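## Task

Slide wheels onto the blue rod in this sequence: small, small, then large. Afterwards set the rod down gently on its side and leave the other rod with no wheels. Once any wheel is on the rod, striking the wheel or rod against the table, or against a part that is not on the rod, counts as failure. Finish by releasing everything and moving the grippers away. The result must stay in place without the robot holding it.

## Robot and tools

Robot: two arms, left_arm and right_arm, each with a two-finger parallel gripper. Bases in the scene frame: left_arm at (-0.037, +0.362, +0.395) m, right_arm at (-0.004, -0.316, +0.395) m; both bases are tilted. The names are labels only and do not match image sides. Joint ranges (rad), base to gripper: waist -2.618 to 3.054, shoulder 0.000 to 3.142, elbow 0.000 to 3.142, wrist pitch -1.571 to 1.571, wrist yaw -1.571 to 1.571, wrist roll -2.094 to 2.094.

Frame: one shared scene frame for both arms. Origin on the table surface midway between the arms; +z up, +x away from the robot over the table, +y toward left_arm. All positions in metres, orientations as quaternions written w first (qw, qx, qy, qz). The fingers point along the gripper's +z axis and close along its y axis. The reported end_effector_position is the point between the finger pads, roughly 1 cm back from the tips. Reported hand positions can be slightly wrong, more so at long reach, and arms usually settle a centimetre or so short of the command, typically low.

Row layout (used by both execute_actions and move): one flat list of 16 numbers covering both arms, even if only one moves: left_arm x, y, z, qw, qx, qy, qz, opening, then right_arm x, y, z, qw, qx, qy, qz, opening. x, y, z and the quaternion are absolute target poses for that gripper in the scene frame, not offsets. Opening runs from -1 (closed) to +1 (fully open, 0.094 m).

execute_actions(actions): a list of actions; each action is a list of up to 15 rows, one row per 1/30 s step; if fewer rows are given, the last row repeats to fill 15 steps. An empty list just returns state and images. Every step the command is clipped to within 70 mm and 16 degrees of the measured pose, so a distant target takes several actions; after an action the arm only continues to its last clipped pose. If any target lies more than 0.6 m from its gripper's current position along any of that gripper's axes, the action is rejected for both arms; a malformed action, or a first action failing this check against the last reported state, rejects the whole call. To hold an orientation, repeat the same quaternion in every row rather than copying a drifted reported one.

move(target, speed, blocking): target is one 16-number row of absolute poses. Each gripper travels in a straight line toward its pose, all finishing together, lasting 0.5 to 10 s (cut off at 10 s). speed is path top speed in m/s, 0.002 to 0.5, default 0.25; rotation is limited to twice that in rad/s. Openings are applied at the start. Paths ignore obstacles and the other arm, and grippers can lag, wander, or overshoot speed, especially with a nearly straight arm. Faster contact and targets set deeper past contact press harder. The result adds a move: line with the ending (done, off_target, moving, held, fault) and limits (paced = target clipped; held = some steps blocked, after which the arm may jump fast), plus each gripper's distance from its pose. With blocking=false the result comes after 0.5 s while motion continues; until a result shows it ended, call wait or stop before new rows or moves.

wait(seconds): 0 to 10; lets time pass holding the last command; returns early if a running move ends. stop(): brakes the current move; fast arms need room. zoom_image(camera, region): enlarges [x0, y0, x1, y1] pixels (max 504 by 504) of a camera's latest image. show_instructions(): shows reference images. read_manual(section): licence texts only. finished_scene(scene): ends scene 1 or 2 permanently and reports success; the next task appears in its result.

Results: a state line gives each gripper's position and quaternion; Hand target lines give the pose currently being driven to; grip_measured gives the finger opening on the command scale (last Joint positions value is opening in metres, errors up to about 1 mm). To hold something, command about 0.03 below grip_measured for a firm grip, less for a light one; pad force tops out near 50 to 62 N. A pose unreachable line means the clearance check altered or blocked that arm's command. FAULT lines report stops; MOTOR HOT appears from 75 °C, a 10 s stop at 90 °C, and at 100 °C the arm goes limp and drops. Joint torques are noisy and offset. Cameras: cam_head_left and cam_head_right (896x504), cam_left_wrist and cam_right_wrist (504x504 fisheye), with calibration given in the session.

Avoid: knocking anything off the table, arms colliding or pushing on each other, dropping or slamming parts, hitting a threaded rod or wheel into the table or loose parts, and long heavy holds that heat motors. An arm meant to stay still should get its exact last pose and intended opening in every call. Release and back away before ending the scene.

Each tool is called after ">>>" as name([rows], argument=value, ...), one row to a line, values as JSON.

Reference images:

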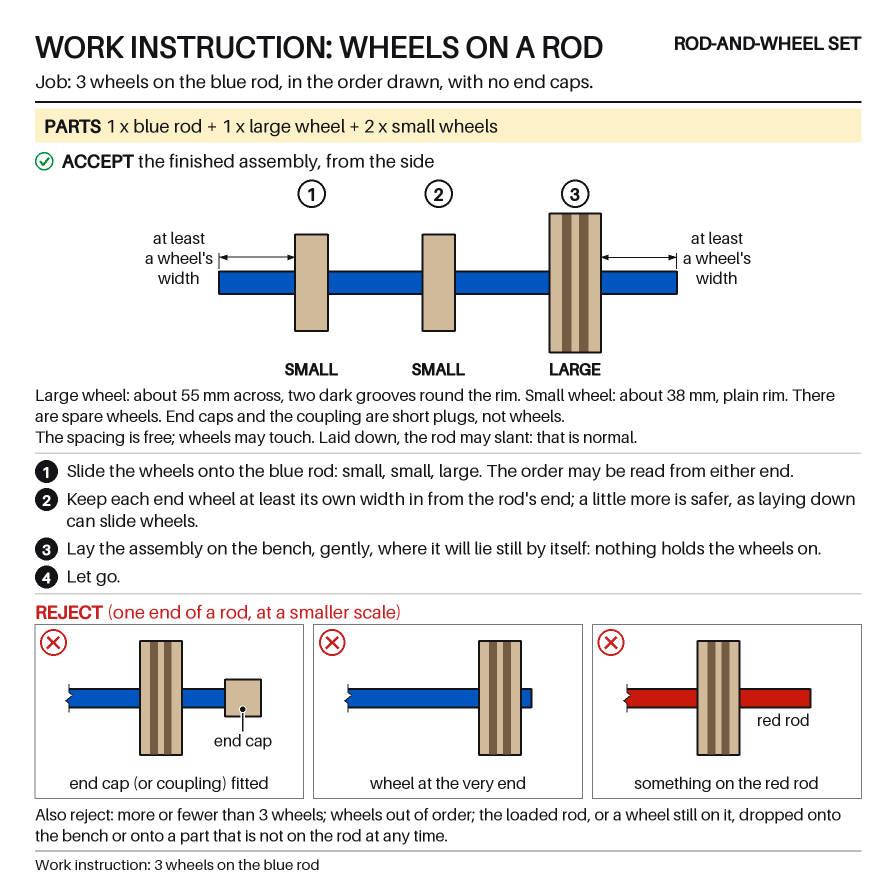

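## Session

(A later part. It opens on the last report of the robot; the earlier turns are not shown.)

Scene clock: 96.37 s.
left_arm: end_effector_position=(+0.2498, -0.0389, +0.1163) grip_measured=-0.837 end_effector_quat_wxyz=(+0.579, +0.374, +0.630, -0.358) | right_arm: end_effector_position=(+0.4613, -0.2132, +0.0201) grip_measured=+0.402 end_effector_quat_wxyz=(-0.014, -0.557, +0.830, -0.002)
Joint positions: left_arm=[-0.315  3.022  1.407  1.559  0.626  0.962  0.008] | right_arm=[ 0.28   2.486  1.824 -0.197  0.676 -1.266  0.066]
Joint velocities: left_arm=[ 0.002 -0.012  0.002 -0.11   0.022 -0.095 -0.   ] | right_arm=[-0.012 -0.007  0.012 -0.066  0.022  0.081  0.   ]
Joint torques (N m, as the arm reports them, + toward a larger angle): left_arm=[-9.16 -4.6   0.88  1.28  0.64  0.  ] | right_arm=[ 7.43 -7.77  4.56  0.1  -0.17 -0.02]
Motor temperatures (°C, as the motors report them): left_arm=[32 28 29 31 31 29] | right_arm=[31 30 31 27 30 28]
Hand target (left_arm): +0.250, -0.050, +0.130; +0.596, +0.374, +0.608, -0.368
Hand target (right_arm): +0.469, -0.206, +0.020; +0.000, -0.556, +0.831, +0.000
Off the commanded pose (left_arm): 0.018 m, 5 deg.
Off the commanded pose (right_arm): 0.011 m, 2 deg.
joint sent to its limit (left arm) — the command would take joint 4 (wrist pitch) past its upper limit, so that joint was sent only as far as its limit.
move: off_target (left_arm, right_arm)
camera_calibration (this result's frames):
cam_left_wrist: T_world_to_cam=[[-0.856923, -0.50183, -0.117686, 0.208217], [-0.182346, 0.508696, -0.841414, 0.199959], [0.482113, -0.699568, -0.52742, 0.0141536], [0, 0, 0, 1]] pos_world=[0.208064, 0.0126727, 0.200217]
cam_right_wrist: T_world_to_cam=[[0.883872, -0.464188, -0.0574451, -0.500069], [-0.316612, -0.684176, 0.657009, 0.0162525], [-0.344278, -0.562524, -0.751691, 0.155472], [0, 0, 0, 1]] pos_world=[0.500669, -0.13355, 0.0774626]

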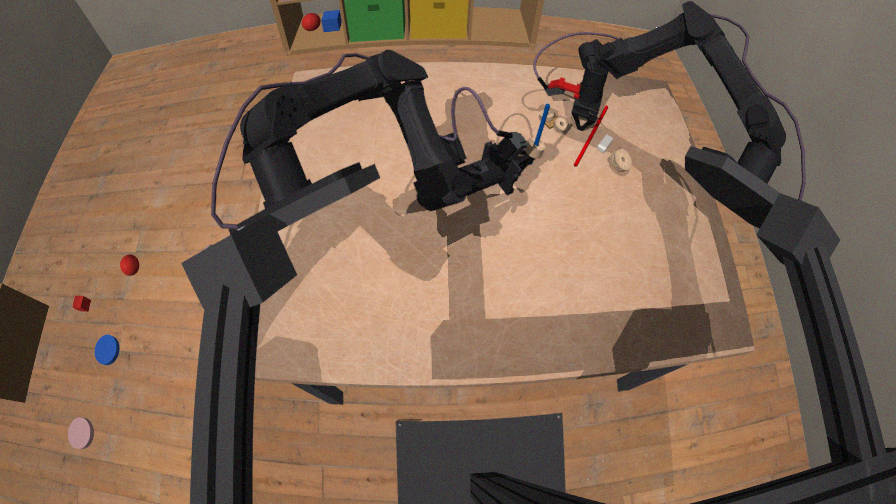

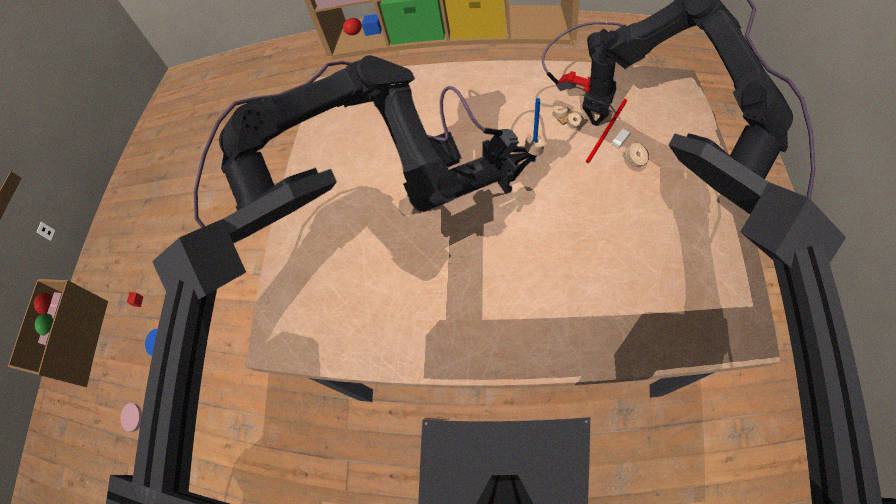

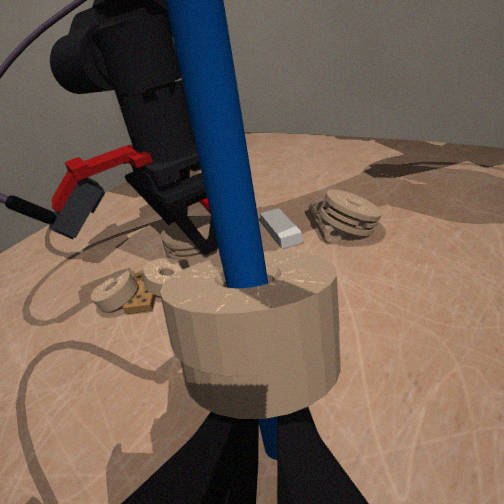

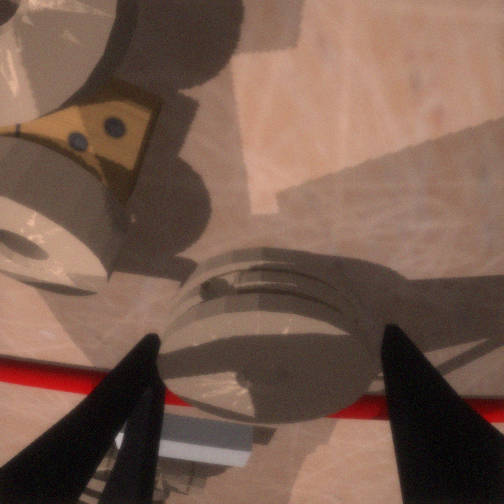

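>>> move(target=[0.25,-0.05,0.13,0.612,0.354,0.612,-0.354,-0.9, 0.465,-0.214,0.018,0,-0.556,0.831,0,0.4], speed=0.03)

>>> move(target=[0.25,-0.05,0.13,0.612,0.354,0.612,-0.354,-0.9, 0.465,-0.214,0.018,0,-0.556,0.831,0,0.1], speed=0.03)

>>> move(target=[0.25,-0.05,0.13,0.612,0.354,0.612,-0.354,-0.9, 0.40,-0.2,0.31,0,0.335,0.942,0,0.1], speed=0.3)

>>> move(target=[0.25,-0.05,0.13,0.612,0.354,0.612,-0.354,-0.9, 0.25,-0.038,0.33,0,0.335,0.942,0,0.1], speed=0.2)

>>> move(target=[0.25,-0.05,0.13,0.612,0.354,0.612,-0.354,-0.9, 0.25,-0.038,0.296,0,0.335,0.942,0,0.1], speed=0.03)

>>> zoom_image(camera="cam_head_right", region=[490, 50, 610, 170])

>>> zoom_image(camera="cam_head_left", region=[500, 50, 620, 170])

Scene clock: 98.33 s.
left_arm: end_effector_position=(+0.2498, -0.0391, +0.1164) grip_measured=-0.837 end_effector_quat_wxyz=(+0.579, +0.374, +0.629, -0.358) | right_arm: end_effector_position=(+0.4643, -0.2193, +0.0154) grip_measured=+0.402 end_effector_quat_wxyz=(-0.010, -0.554, +0.832, -0.005)
Joint positions: left_arm=[-0.315  3.022  1.407  1.559  0.626  0.962  0.008] | right_arm=[ 0.265  2.486  1.824 -0.175  0.665 -1.28   0.066]
Joint velocities: left_arm=[ 0.002  0.002  0.002  0.066  0.007  0.081 -0.001] | right_arm=[ 0.002 -0.002 -0.017 -0.037 -0.022 -0.022 -0.002]
Joint torques (N m, as the arm reports them, + toward a larger angle): left_arm=[-9.23 -4.59  0.9   1.28  0.63  0.  ] | right_arm=[ 7.28 -8.96  1.56  0.13 -0.19  0.01]
Motor temperatures (°C, as the motors report them): left_arm=[32 28 29 31 31 29] | right_arm=[31 30 31 27 30 28]
Hand target (left_arm): +0.250, -0.050, +0.130; +0.596, +0.374, +0.608, -0.368
Hand target (right_arm): +0.465, -0.214, +0.018; -0.000, -0.556, +0.831, -0.000
Off the commanded pose (left_arm): 0.017 m, 5 deg.
Off the commanded pose (right_arm): 0.006 m, 1 deg.
joint sent to its limit (left arm) — the command would take joint 4 (wrist pitch) past its upper limit, so that joint was sent only as far as its limit.
move: off_target (left_arm)
camera_calibration (this result's frames):
cam_left_wrist: T_world_to_cam=[[-0.857018, -0.50167, -0.117672, 0.208151], [-0.182111, 0.508507, -0.84158, 0.200101], [0.482032, -0.69982, -0.527159, 0.014139], [0, 0, 0, 1]] pos_world=[0.208014, 0.0125648, 0.200348]
cam_right_wrist: T_world_to_cam=[[0.880598, -0.471487, -0.047412, -0.506026], [-0.329578, -0.681282, 0.653631, 0.0227311], [-0.340479, -0.55996, -0.755327, 0.148414], [0, 0, 0, 1]] pos_world=[0.503629, -0.139993, 0.0732512]

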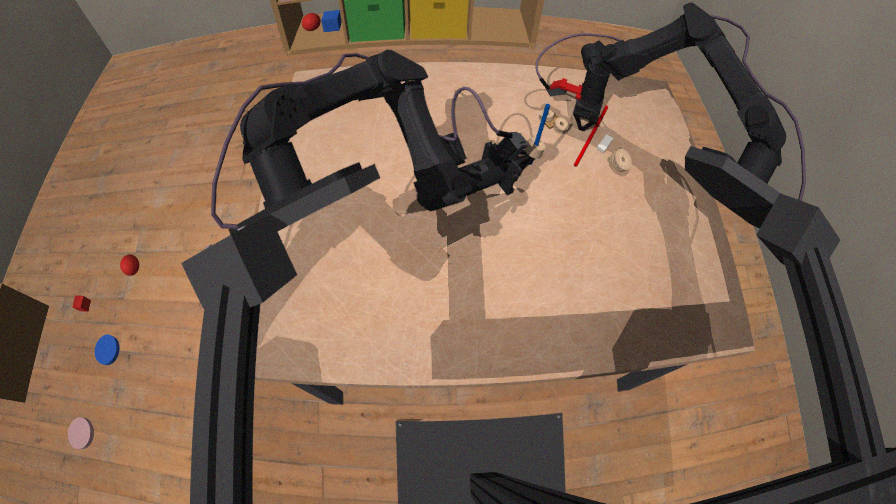

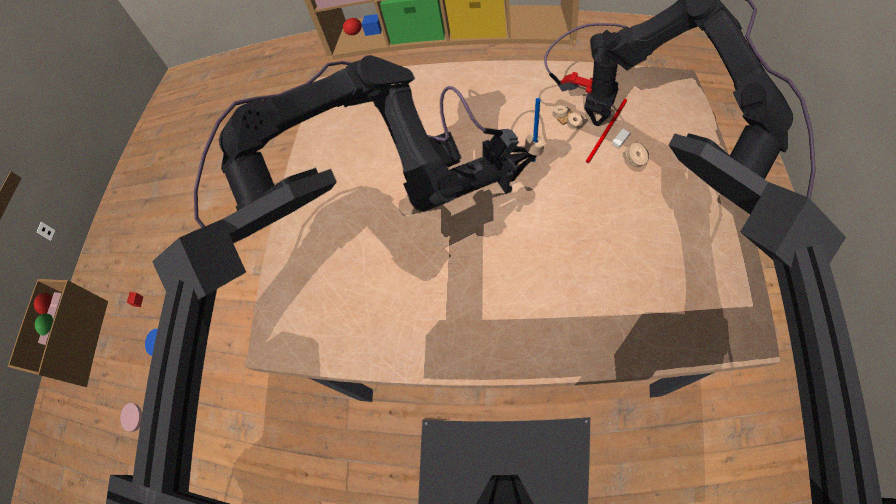

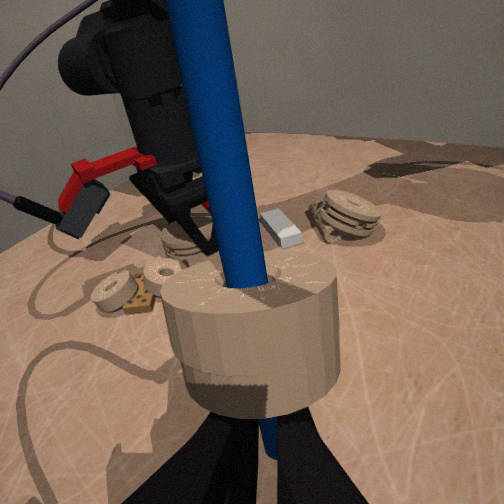

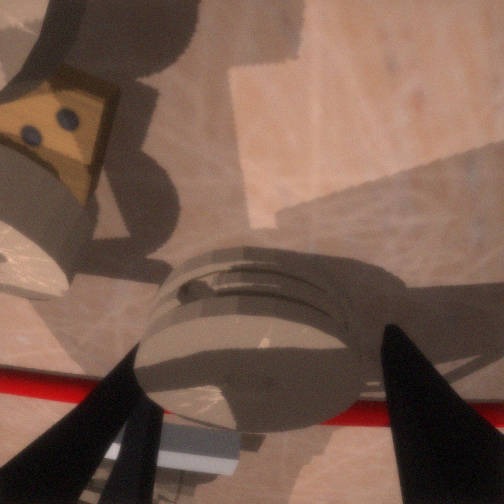

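Scene clock: 100.07 s.
left_arm: end_effector_position=(+0.2498, -0.0389, +0.1163) grip_measured=-0.837 end_effector_quat_wxyz=(+0.579, +0.374, +0.630, -0.358) | right_arm: end_effector_position=(+0.4642, -0.2199, +0.0151) grip_measured=+0.181 end_effector_quat_wxyz=(-0.010, -0.554, +0.833, -0.005)
Joint positions: left_arm=[-0.315  3.022  1.407  1.559  0.626  0.962  0.008] | right_arm=[ 0.264  2.486  1.824 -0.174  0.665 -1.28   0.055]
Joint velocities: left_arm=[ 0.012 -0.017 -0.017  0.066  0.007 -0.022 -0.   ] | right_arm=[ 0.007 -0.022  0.002 -0.037 -0.007  0.037 -0.   ]
Joint torques (N m, as the arm reports them, + toward a larger angle): left_arm=[-9.21 -4.55  0.86  1.29  0.64 -0.01] | right_arm=[ 7.54 -9.1   1.47  0.13 -0.23 -0.05]
Motor temperatures (°C, as the motors report them): left_arm=[32 28 29 31 31 29] | right_arm=[31 30 30 27 30 28]
Hand target (left_arm): +0.250, -0.050, +0.130; +0.596, +0.374, +0.608, -0.368
Hand target (right_arm): +0.465, -0.214, +0.018; -0.000, -0.556, +0.831, -0.000
Off the commanded pose (left_arm): 0.018 m, 5 deg.
Off the commanded pose (right_arm): 0.007 m, 1 deg.
joint sent to its limit (left arm) — the command would take joint 4 (wrist pitch) past its upper limit, so that joint was sent only as far as its limit.
move: off_target (left_arm)
camera_calibration (this result's frames):
cam_left_wrist: T_world_to_cam=[[-0.856923, -0.50183, -0.117686, 0.208217], [-0.182346, 0.508696, -0.841414, 0.199959], [0.482113, -0.699568, -0.52742, 0.0141536], [0, 0, 0, 1]] pos_world=[0.208064, 0.0126727, 0.200217]
cam_right_wrist: T_world_to_cam=[[0.880339, -0.471979, -0.0473193, -0.506243], [-0.329739, -0.680623, 0.654236, 0.0227371], [-0.340992, -0.560346, -0.754809, 0.147938], [0, 0, 0, 1]] pos_world=[0.503608, -0.140564, 0.0728342]

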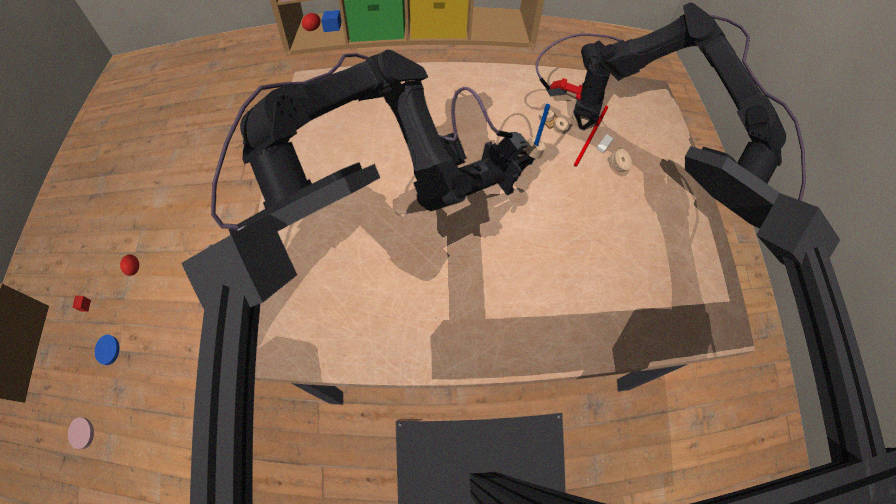

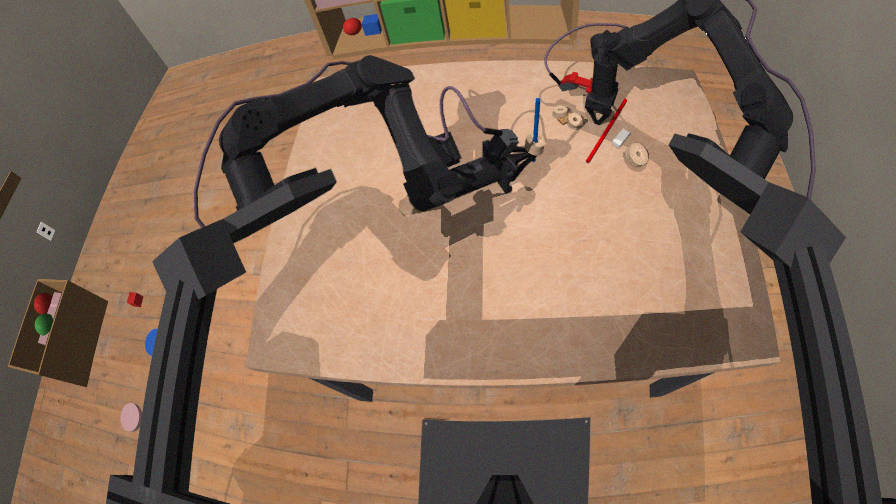

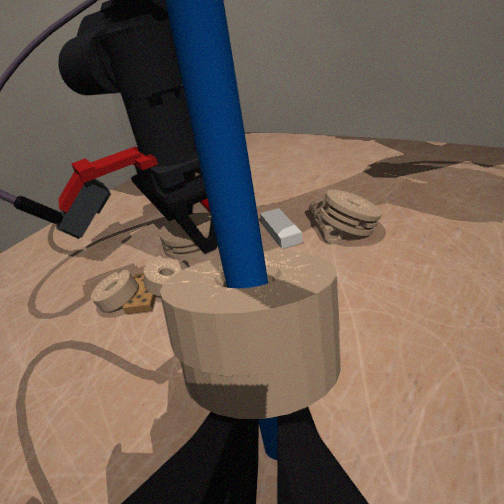

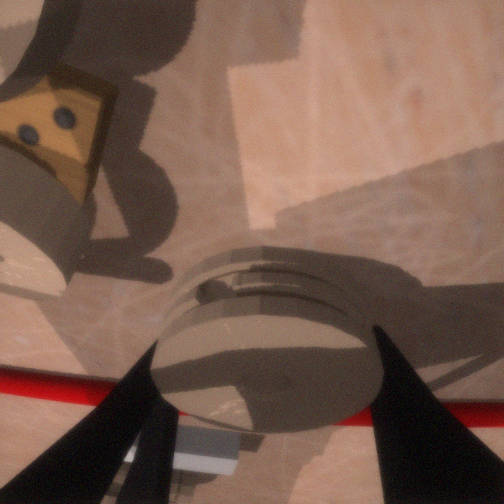

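Scene clock: 103.93 s.
left_arm: end_effector_position=(+0.2499, -0.0386, +0.1160) grip_measured=-0.837 end_effector_quat_wxyz=(+0.579, +0.374, +0.630, -0.357) | right_arm: end_effector_position=(+0.3945, -0.2063, +0.2993) grip_measured=+0.181 end_effector_quat_wxyz=(-0.007, +0.336, +0.942, -0.005)
Joint positions: left_arm=[-0.314  3.022  1.407  1.559  0.626  0.962  0.008] | right_arm=[ 0.784  1.828  1.333 -0.817  0.909  1.232  0.055]
Joint velocities: left_arm=[-0.002  0.007 -0.007 -0.037  0.007  0.037 -0.002] | right_arm=[-0.012  0.002  0.002  0.095 -0.022  0.037 -0.001]
Joint torques (N m, as the arm reports them, + toward a larger angle): left_arm=[-9.31 -4.59  0.89  1.27  0.63 -0.01] | right_arm=[ 7.44 -5.96  5.72 -0.3   0.16  0.07]
Motor temperatures (°C, as the motors report them): left_arm=[32 28 29 31 31 29] | right_arm=[31 30 30 27 30 28]
Hand target (left_arm): +0.250, -0.050, +0.130; +0.596, +0.374, +0.608, -0.368
Hand target (right_arm): +0.400, -0.204, +0.309; +0.004, +0.334, +0.943, -0.001
Off the commanded pose (left_arm): 0.018 m, 5 deg.
Off the commanded pose (right_arm): 0.014 m, 1 deg.
joint sent to its limit (left arm) — the command would take joint 4 (wrist pitch) past its upper limit, so that joint was sent only as far as its limit.
move: off_target (left_arm, right_arm)
camera_calibration (this result's frames):
cam_left_wrist: T_world_to_cam=[[-0.856732, -0.502149, -0.117713, 0.208351], [-0.182816, 0.509074, -0.841084, 0.199674], [0.482274, -0.699064, -0.527941, 0.0141826], [0, 0, 0, 1]] pos_world=[0.208165, 0.0128886, 0.199956]
cam_right_wrist: T_world_to_cam=[[-0.702386, -0.71109, -0.0316859, 0.145359], [-0.558783, 0.523274, 0.643387, 0.165013], [-0.440926, 0.469612, -0.764885, 0.601226], [0, 0, 0, 1]] pos_world=[0.4594, -0.265327, 0.358307]

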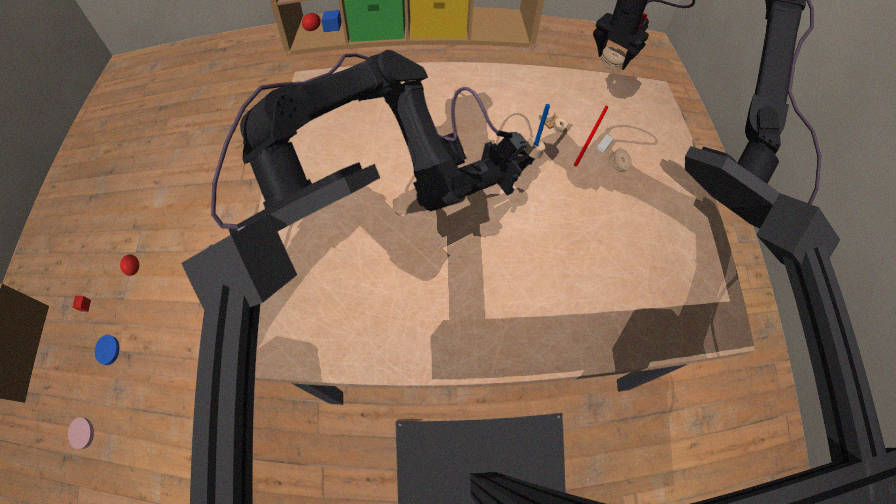

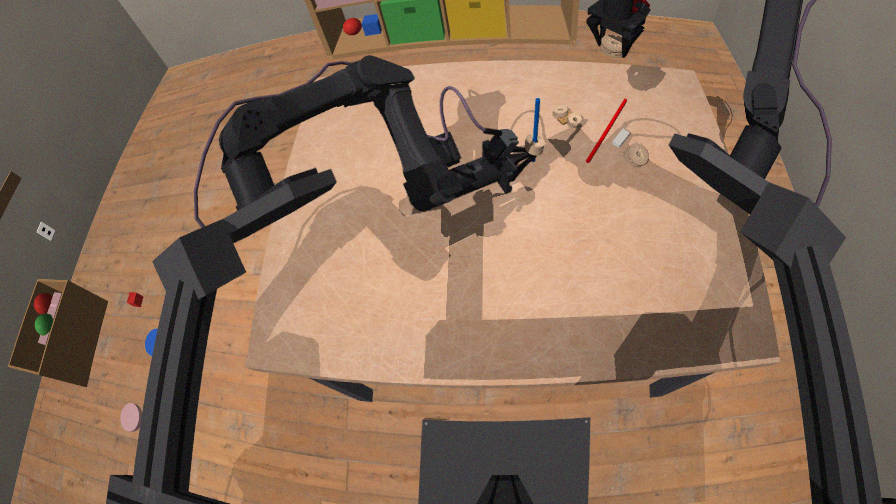

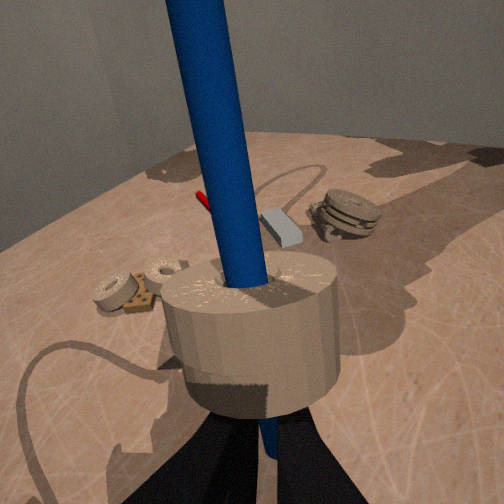

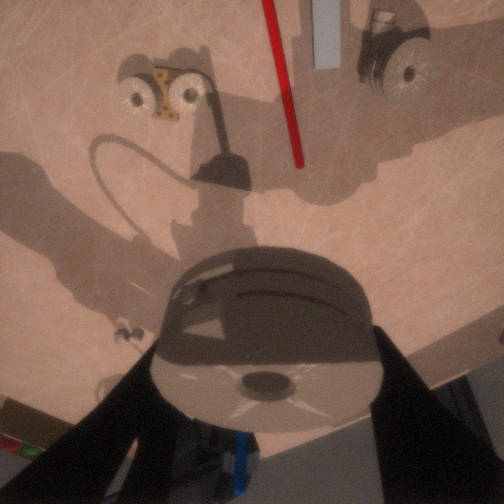

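Scene clock: 105.60 s.
left_arm: end_effector_position=(+0.2497, -0.0391, +0.1165) grip_measured=-0.837 end_effector_quat_wxyz=(+0.579, +0.374, +0.629, -0.358) | right_arm: end_effector_position=(+0.2482, -0.0461, +0.3225) grip_measured=+0.181 end_effector_quat_wxyz=(-0.001, +0.339, +0.941, -0.004)
Joint positions: left_arm=[-0.315  3.022  1.407  1.559  0.626  0.962  0.008] | right_arm=[ 1.189  2.335  1.403 -0.909  0.918  1.902  0.055]
Joint velocities: left_arm=[-0.007 -0.007  0.007  0.007  0.022 -0.007 -0.   ] | right_arm=[ 0.002  0.032 -0.002 -0.066 -0.007  0.007  0.   ]
Joint torques (N m, as the arm reports them, + toward a larger angle): left_arm=[-9.15 -4.59  0.89  1.28  0.64 -0.02] | right_arm=[ 8.91 -5.39  5.6  -0.32  0.01  0.12]
Motor temperatures (°C, as the motors report them): left_arm=[32 28 29 31 31 29] | right_arm=[31 30 31 27 30 28]
Hand target (left_arm): +0.250, -0.050, +0.130; +0.596, +0.374, +0.608, -0.368
Hand target (right_arm): +0.249, -0.042, +0.330; +0.003, +0.335, +0.942, +0.000
Off the commanded pose (left_arm): 0.017 m, 5 deg.
Off the commanded pose (right_arm): 0.011 m, 1 deg.
joint sent to its limit (left arm) — the command would take joint 4 (wrist pitch) past its upper limit, so that joint was sent only as far as its limit.
move: off_target (left_arm, right_arm)
camera_calibration (this result's frames):
cam_left_wrist: T_world_to_cam=[[-0.857109, -0.501522, -0.117641, 0.208144], [-0.181891, 0.508304, -0.84175, 0.200111], [0.481954, -0.700074, -0.526894, 0.014148], [0, 0, 0, 1]] pos_world=[0.207982, 0.0125766, 0.200384]
cam_right_wrist: T_world_to_cam=[[-0.706225, -0.706963, -0.0380748, 0.160507], [-0.563131, 0.528321, 0.635421, -0.0115868], [-0.429104, 0.470191, -0.771226, 0.478411], [0, 0, 0, 1]] pos_world=[0.312117, -0.10535, 0.382437]

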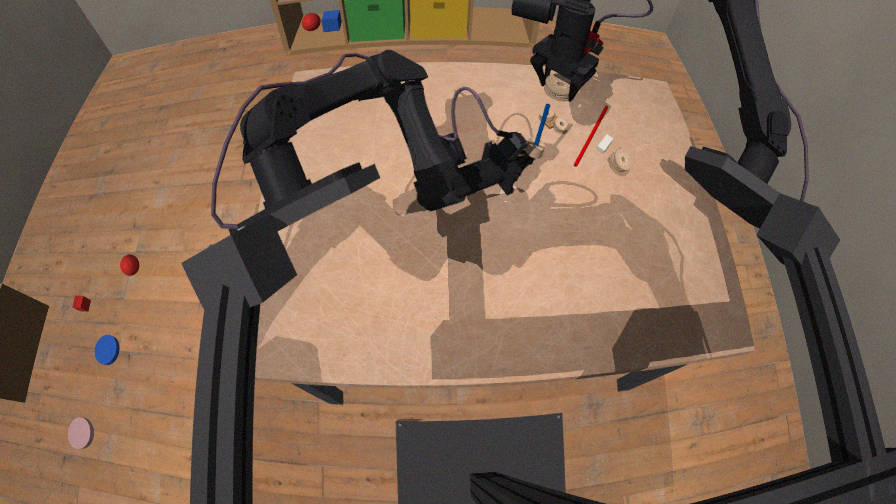

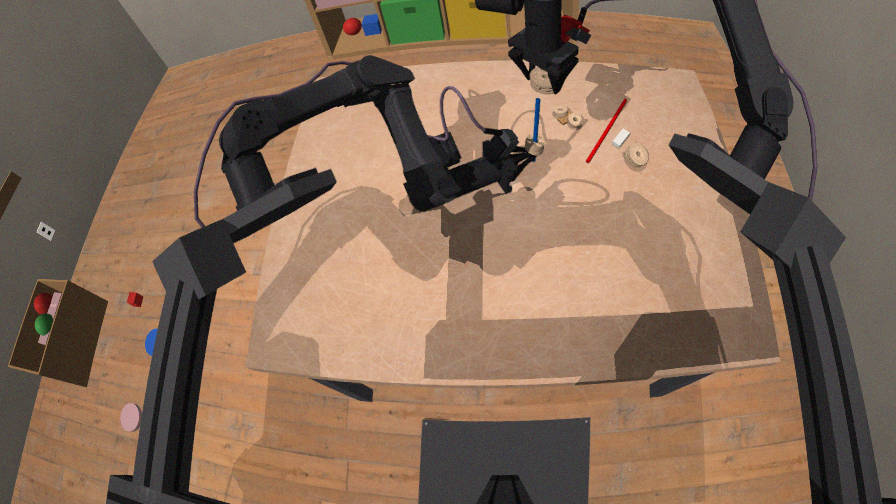

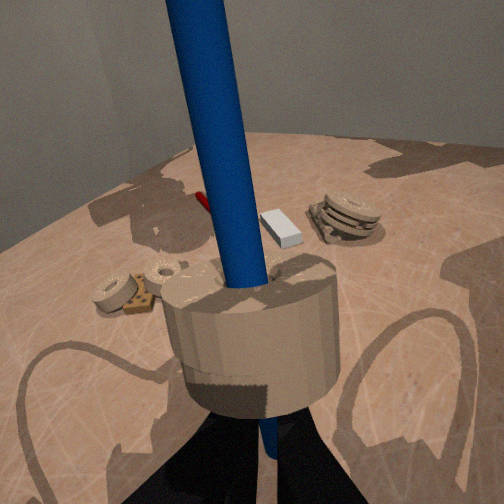

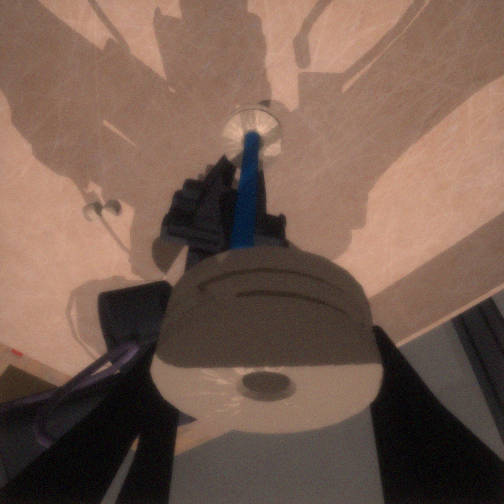

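Scene clock: 107.40 s.
left_arm: end_effector_position=(+0.2498, -0.0389, +0.1163) grip_measured=-0.837 end_effector_quat_wxyz=(+0.579, +0.374, +0.630, -0.358) | right_arm: end_effector_position=(+0.2557, -0.0392, +0.2978) grip_measured=+0.181 end_effector_quat_wxyz=(-0.007, +0.346, +0.938, +0.001)
Joint positions: left_arm=[-0.315  3.022  1.407  1.559  0.626  0.962  0.008] | right_arm=[ 1.127  2.356  1.393 -0.784  0.918  1.804  0.055]
Joint velocities: left_arm=[ 0.007  0.007  0.002 -0.007 -0.007  0.066 -0.   ] | right_arm=[-0.002  0.007 -0.002 -0.037 -0.022 -0.022 -0.001]
Joint torques (N m, as the arm reports them, + toward a larger angle): left_arm=[-9.18 -4.56  0.89  1.27  0.62 -0.01] | right_arm=[ 8.36 -5.01  2.67  0.    0.13 -0.04]
Motor temperatures (°C, as the motors report them): left_arm=[32 28 29 31 31 29] | right_arm=[32 30 31 27 30 28]
Hand target (left_arm): +0.250, -0.050, +0.130; +0.596, +0.374, +0.608, -0.368
Hand target (right_arm): +0.250, -0.038, +0.296; -0.000, +0.335, +0.942, -0.000
Off the commanded pose (left_arm): 0.018 m, 5 deg.
Off the commanded pose (right_arm): 0.006 m, 2 deg.
joint sent to its limit (left arm) — the command would take joint 4 (wrist pitch) past its upper limit, so that joint was sent only as far as its limit.
move: off_target (left_arm)
camera_calibration (this result's frames):
cam_left_wrist: T_world_to_cam=[[-0.856923, -0.50183, -0.117686, 0.208217], [-0.182346, 0.508696, -0.841414, 0.199959], [0.482113, -0.699568, -0.52742, 0.0141536], [0, 0, 0, 1]] pos_world=[0.208064, 0.0126727, 0.200217]
cam_right_wrist: T_world_to_cam=[[-0.71698, -0.695856, -0.0415219, 0.173898], [-0.549626, 0.527663, 0.647675, -0.00243451], [-0.428779, 0.487192, -0.760784, 0.456757], [0, 0, 0, 1]] pos_world=[0.319191, -0.100235, 0.356291]

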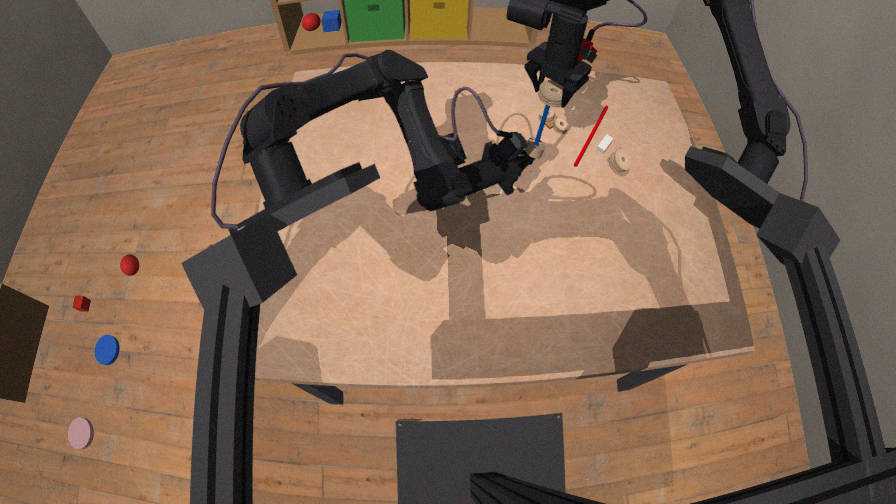

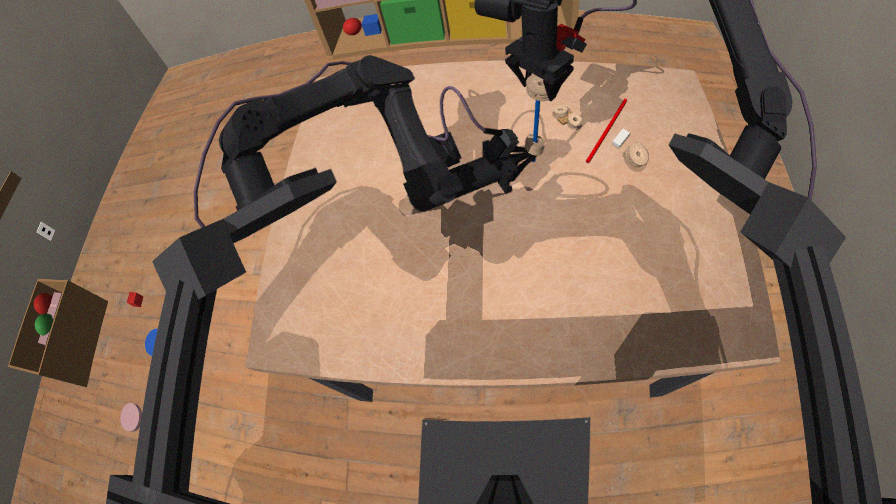

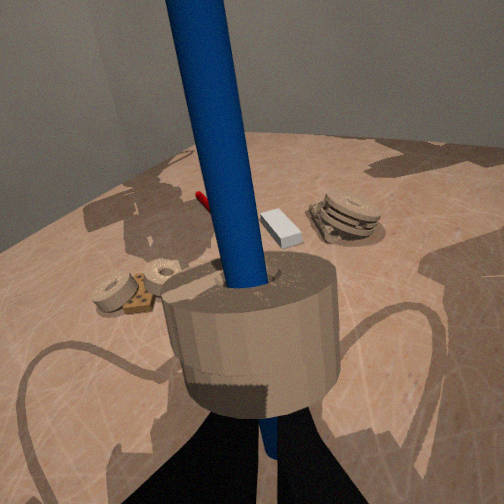

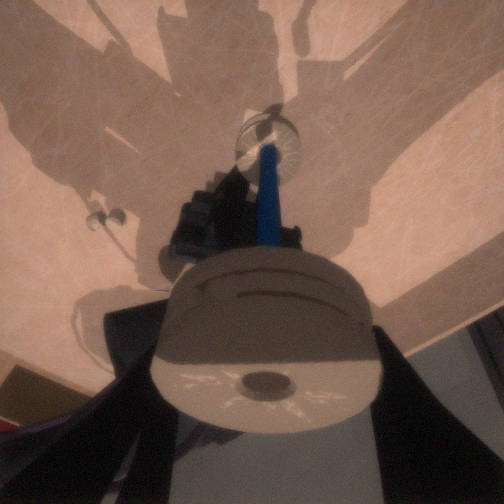

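Region (490, 50, 610, 170) of cam_head_right's 896x504 image, scaled by 4.200, with more detail than that image has.

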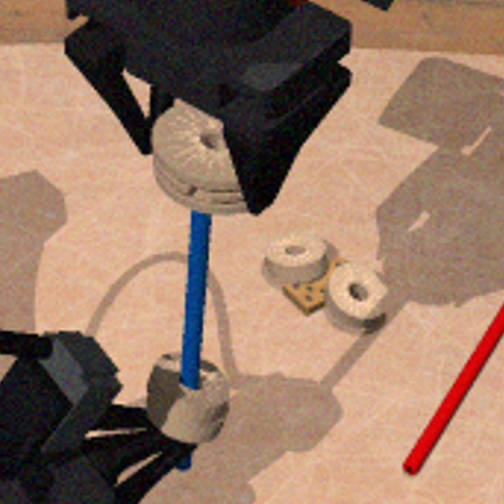

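Region (500, 50, 620, 170) of cam_head_left's 896x504 image, scaled by 4.200, with more detail than that image has.

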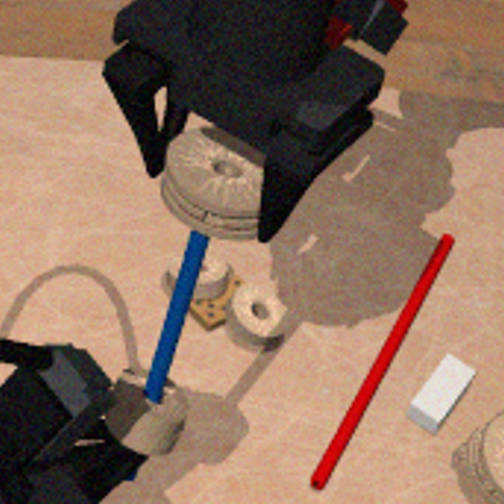

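>>> move(target=[0.25,-0.05,0.13,0.612,0.354,0.612,-0.354,-0.9, 0.246,-0.034,0.286,0,0.335,0.942,0,0.1], speed=0.015)

>>> move(target=[0.25,-0.05,0.13,0.612,0.354,0.612,-0.354,-0.9, 0.246,-0.034,0.262,0,0.335,0.942,0,0.1], speed=0.015)

Scene clock: 110.90 s.
left_arm: end_effector_position=(+0.2499, -0.0388, +0.1161) grip_measured=-0.837 end_effector_quat_wxyz=(+0.579, +0.374, +0.630, -0.357) | right_arm: end_effector_position=(+0.2504, -0.0344, +0.2876) grip_measured=+0.181 end_effector_quat_wxyz=(-0.008, +0.344, +0.939, +0.001)
Joint positions: left_arm=[-0.314  3.022  1.407  1.559  0.626  0.962  0.008] | right_arm=[ 1.116  2.381  1.383 -0.733  0.919  1.782  0.055]
Joint velocities: left_arm=[-0.012 -0.017 -0.022 -0.066 -0.081 -0.037  0.   ] | right_arm=[-0.007  0.007 -0.007  0.022  0.022  0.022 -0.   ]
Joint torques (N m, as the arm reports them, + toward a larger angle): left_arm=[-9.25 -4.59  0.85  1.27  0.63  0.  ] | right_arm=[ 8.28 -5.44  2.79  0.01  0.13 -0.01]
Motor temperatures (°C, as the motors report them): left_arm=[32 28 29 31 31 29] | right_arm=[32 30 30 27 30 28]
Hand target (left_arm): +0.250, -0.050, +0.130; +0.596, +0.374, +0.608, -0.368
Hand target (right_arm): +0.246, -0.034, +0.286; -0.000, +0.335, +0.942, -0.000
Off the commanded pose (left_arm): 0.018 m, 5 deg.
Off the commanded pose (right_arm): 0.005 m, 1 deg.
joint sent to its limit (left arm) — the command would take joint 4 (wrist pitch) past its upper limit, so that joint was sent only as far as its limit.
move: off_target (left_arm)
camera_calibration (this result's frames):
cam_left_wrist: T_world_to_cam=[[-0.856828, -0.501989, -0.117699, 0.208284], [-0.182581, 0.508885, -0.841249, 0.199817], [0.482193, -0.699316, -0.527681, 0.0141681], [0, 0, 0, 1]] pos_world=[0.208115, 0.0127806, 0.200087]
cam_right_wrist: T_world_to_cam=[[-0.71435, -0.698533, -0.0419072, 0.172429], [-0.55106, 0.524606, 0.648939, -0.00137831], [-0.43132, 0.486663, -0.759686, 0.444741], [0, 0, 0, 1]] pos_world=[0.314241, -0.0952689, 0.345984]

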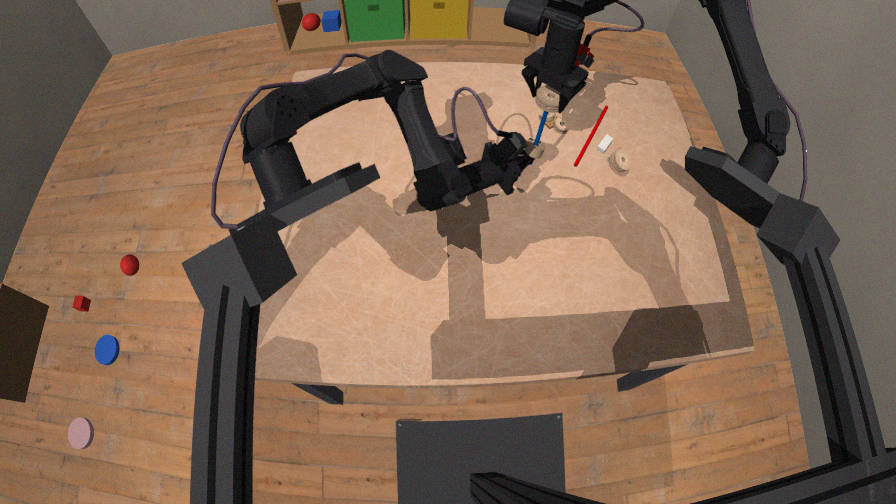

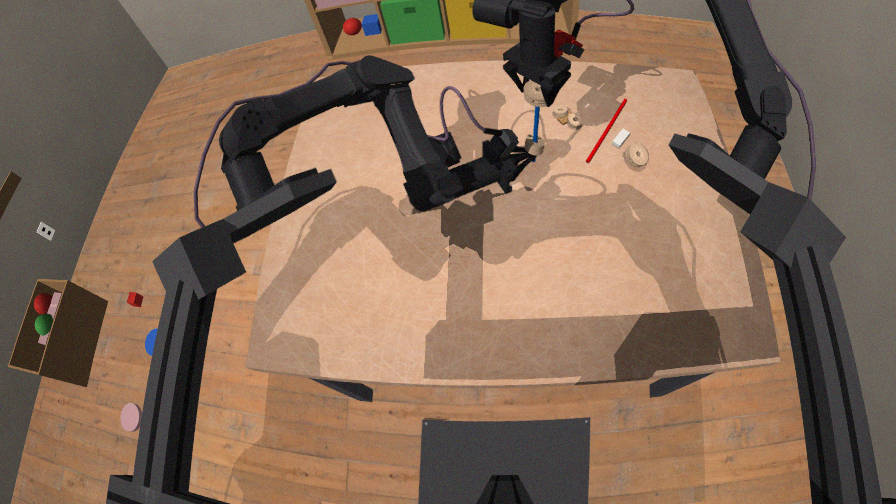

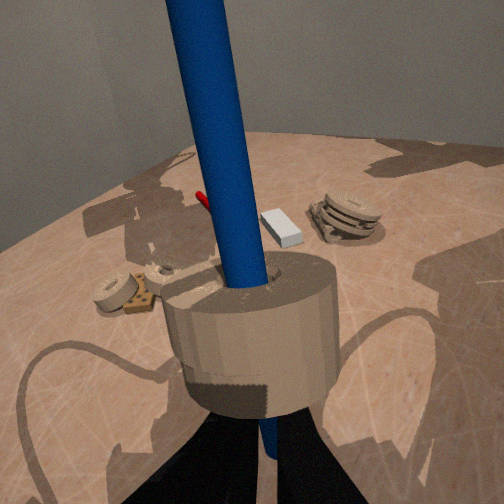

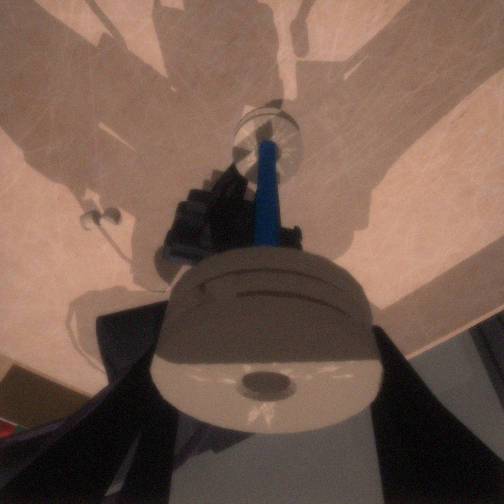

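Scene clock: 113.97 s.
left_arm: end_effector_position=(+0.2509, -0.0354, +0.1069) grip_measured=-0.837 end_effector_quat_wxyz=(+0.568, +0.375, +0.645, -0.349) | right_arm: end_effector_position=(+0.2566, -0.0345, +0.2713) grip_measured=+0.181 end_effector_quat_wxyz=(-0.003, +0.345, +0.939, +0.007)
Joint positions: left_arm=[-0.308  3.022  1.407  1.544  0.593  0.962  0.008] | right_arm=[ 1.075  2.381  1.351 -0.625  0.93   1.699  0.055]
Joint velocities: left_arm=[-0.002 -0.007 -0.002  0.051  0.007  0.022 -0.001] | right_arm=[-0.007 -0.002 -0.002 -0.022 -0.022 -0.022 -0.   ]
Joint torques (N m, as the arm reports them, + toward a larger angle): left_arm=[-9.72 -4.48  0.83  1.45  0.87 -0.01] | right_arm=[ 7.82 -4.04  1.96  0.16  0.06 -0.06]
Motor temperatures (°C, as the motors report them): left_arm=[32 28 29 31 31 29] | right_arm=[32 30 30 27 30 28]
Hand target (left_arm): +0.250, -0.049, +0.129; +0.595, +0.374, +0.609, -0.368
Hand target (right_arm): +0.246, -0.035, +0.263; -0.000, +0.335, +0.942, -0.000
Off the commanded pose (left_arm): 0.027 m, 7 deg.
Off the commanded pose (right_arm): 0.014 m, 2 deg.
joint sent to its limit (left arm) — the command would take joint 4 (wrist pitch) past its upper limit, so that joint was sent only as far as its limit.
move: off_target (left_arm, right_arm)
camera_calibration (this result's frames):
cam_left_wrist: T_world_to_cam=[[-0.853338, -0.509222, -0.111834, 0.208011], [-0.210134, 0.532243, -0.820098, 0.195989], [0.477135, -0.676321, -0.561188, 0.0167681], [0, 0, 0, 1]] pos_world=[0.210687, 0.0129504, 0.193403]
cam_right_wrist: T_world_to_cam=[[-0.715686, -0.69613, -0.0565379, 0.180443], [-0.557783, 0.520976, 0.646113, 0.0150434], [-0.420324, 0.49395, -0.761145, 0.43284], [0, 0, 0, 1]] pos_world=[0.319465, -0.0960266, 0.329936]

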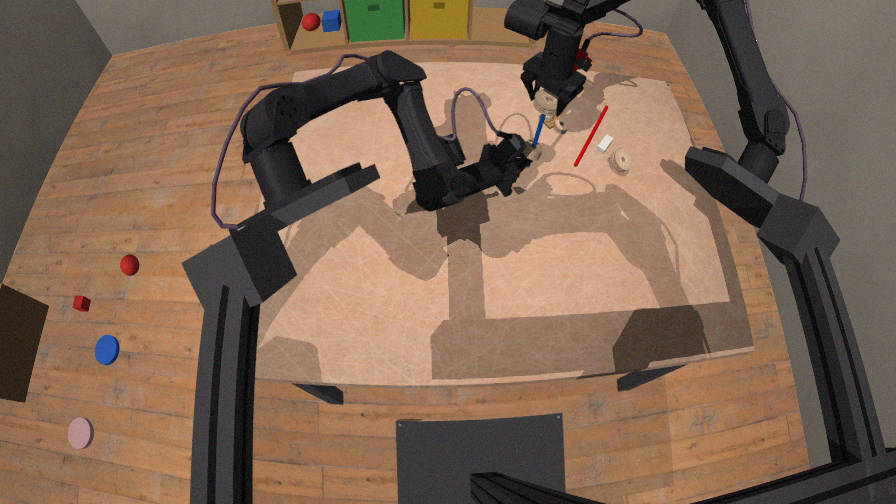

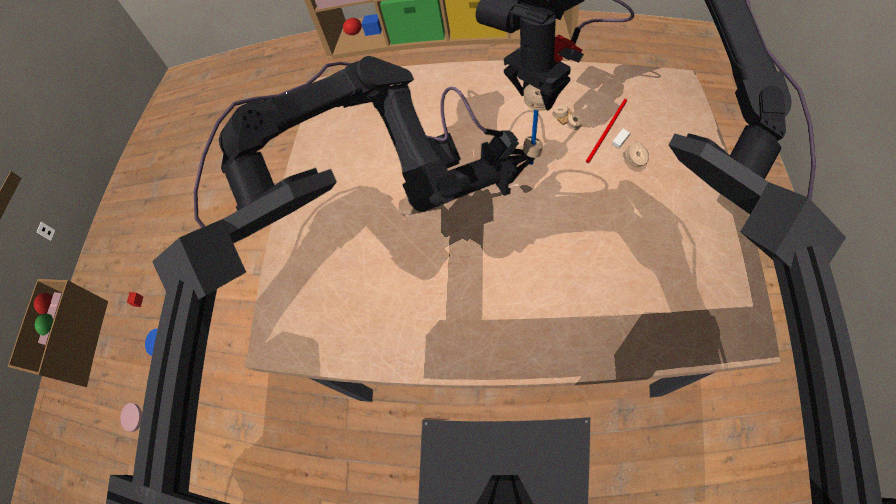

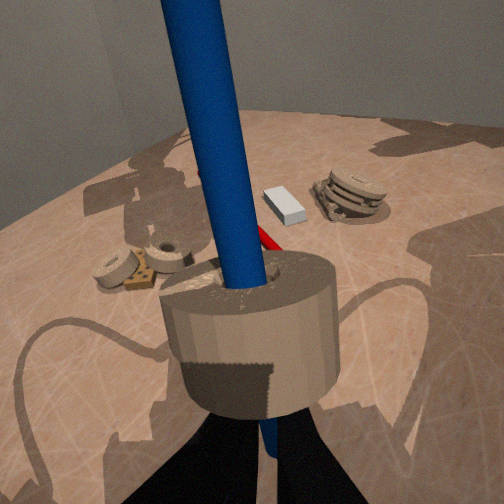

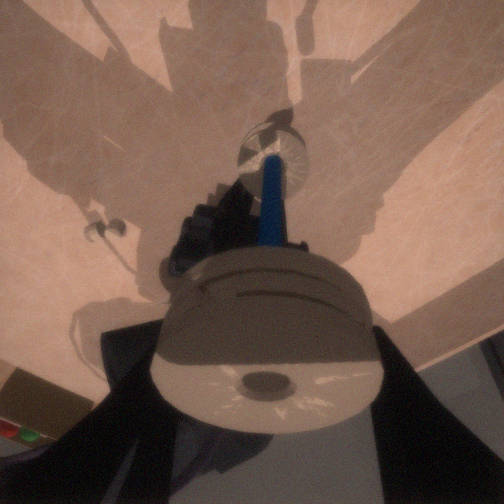

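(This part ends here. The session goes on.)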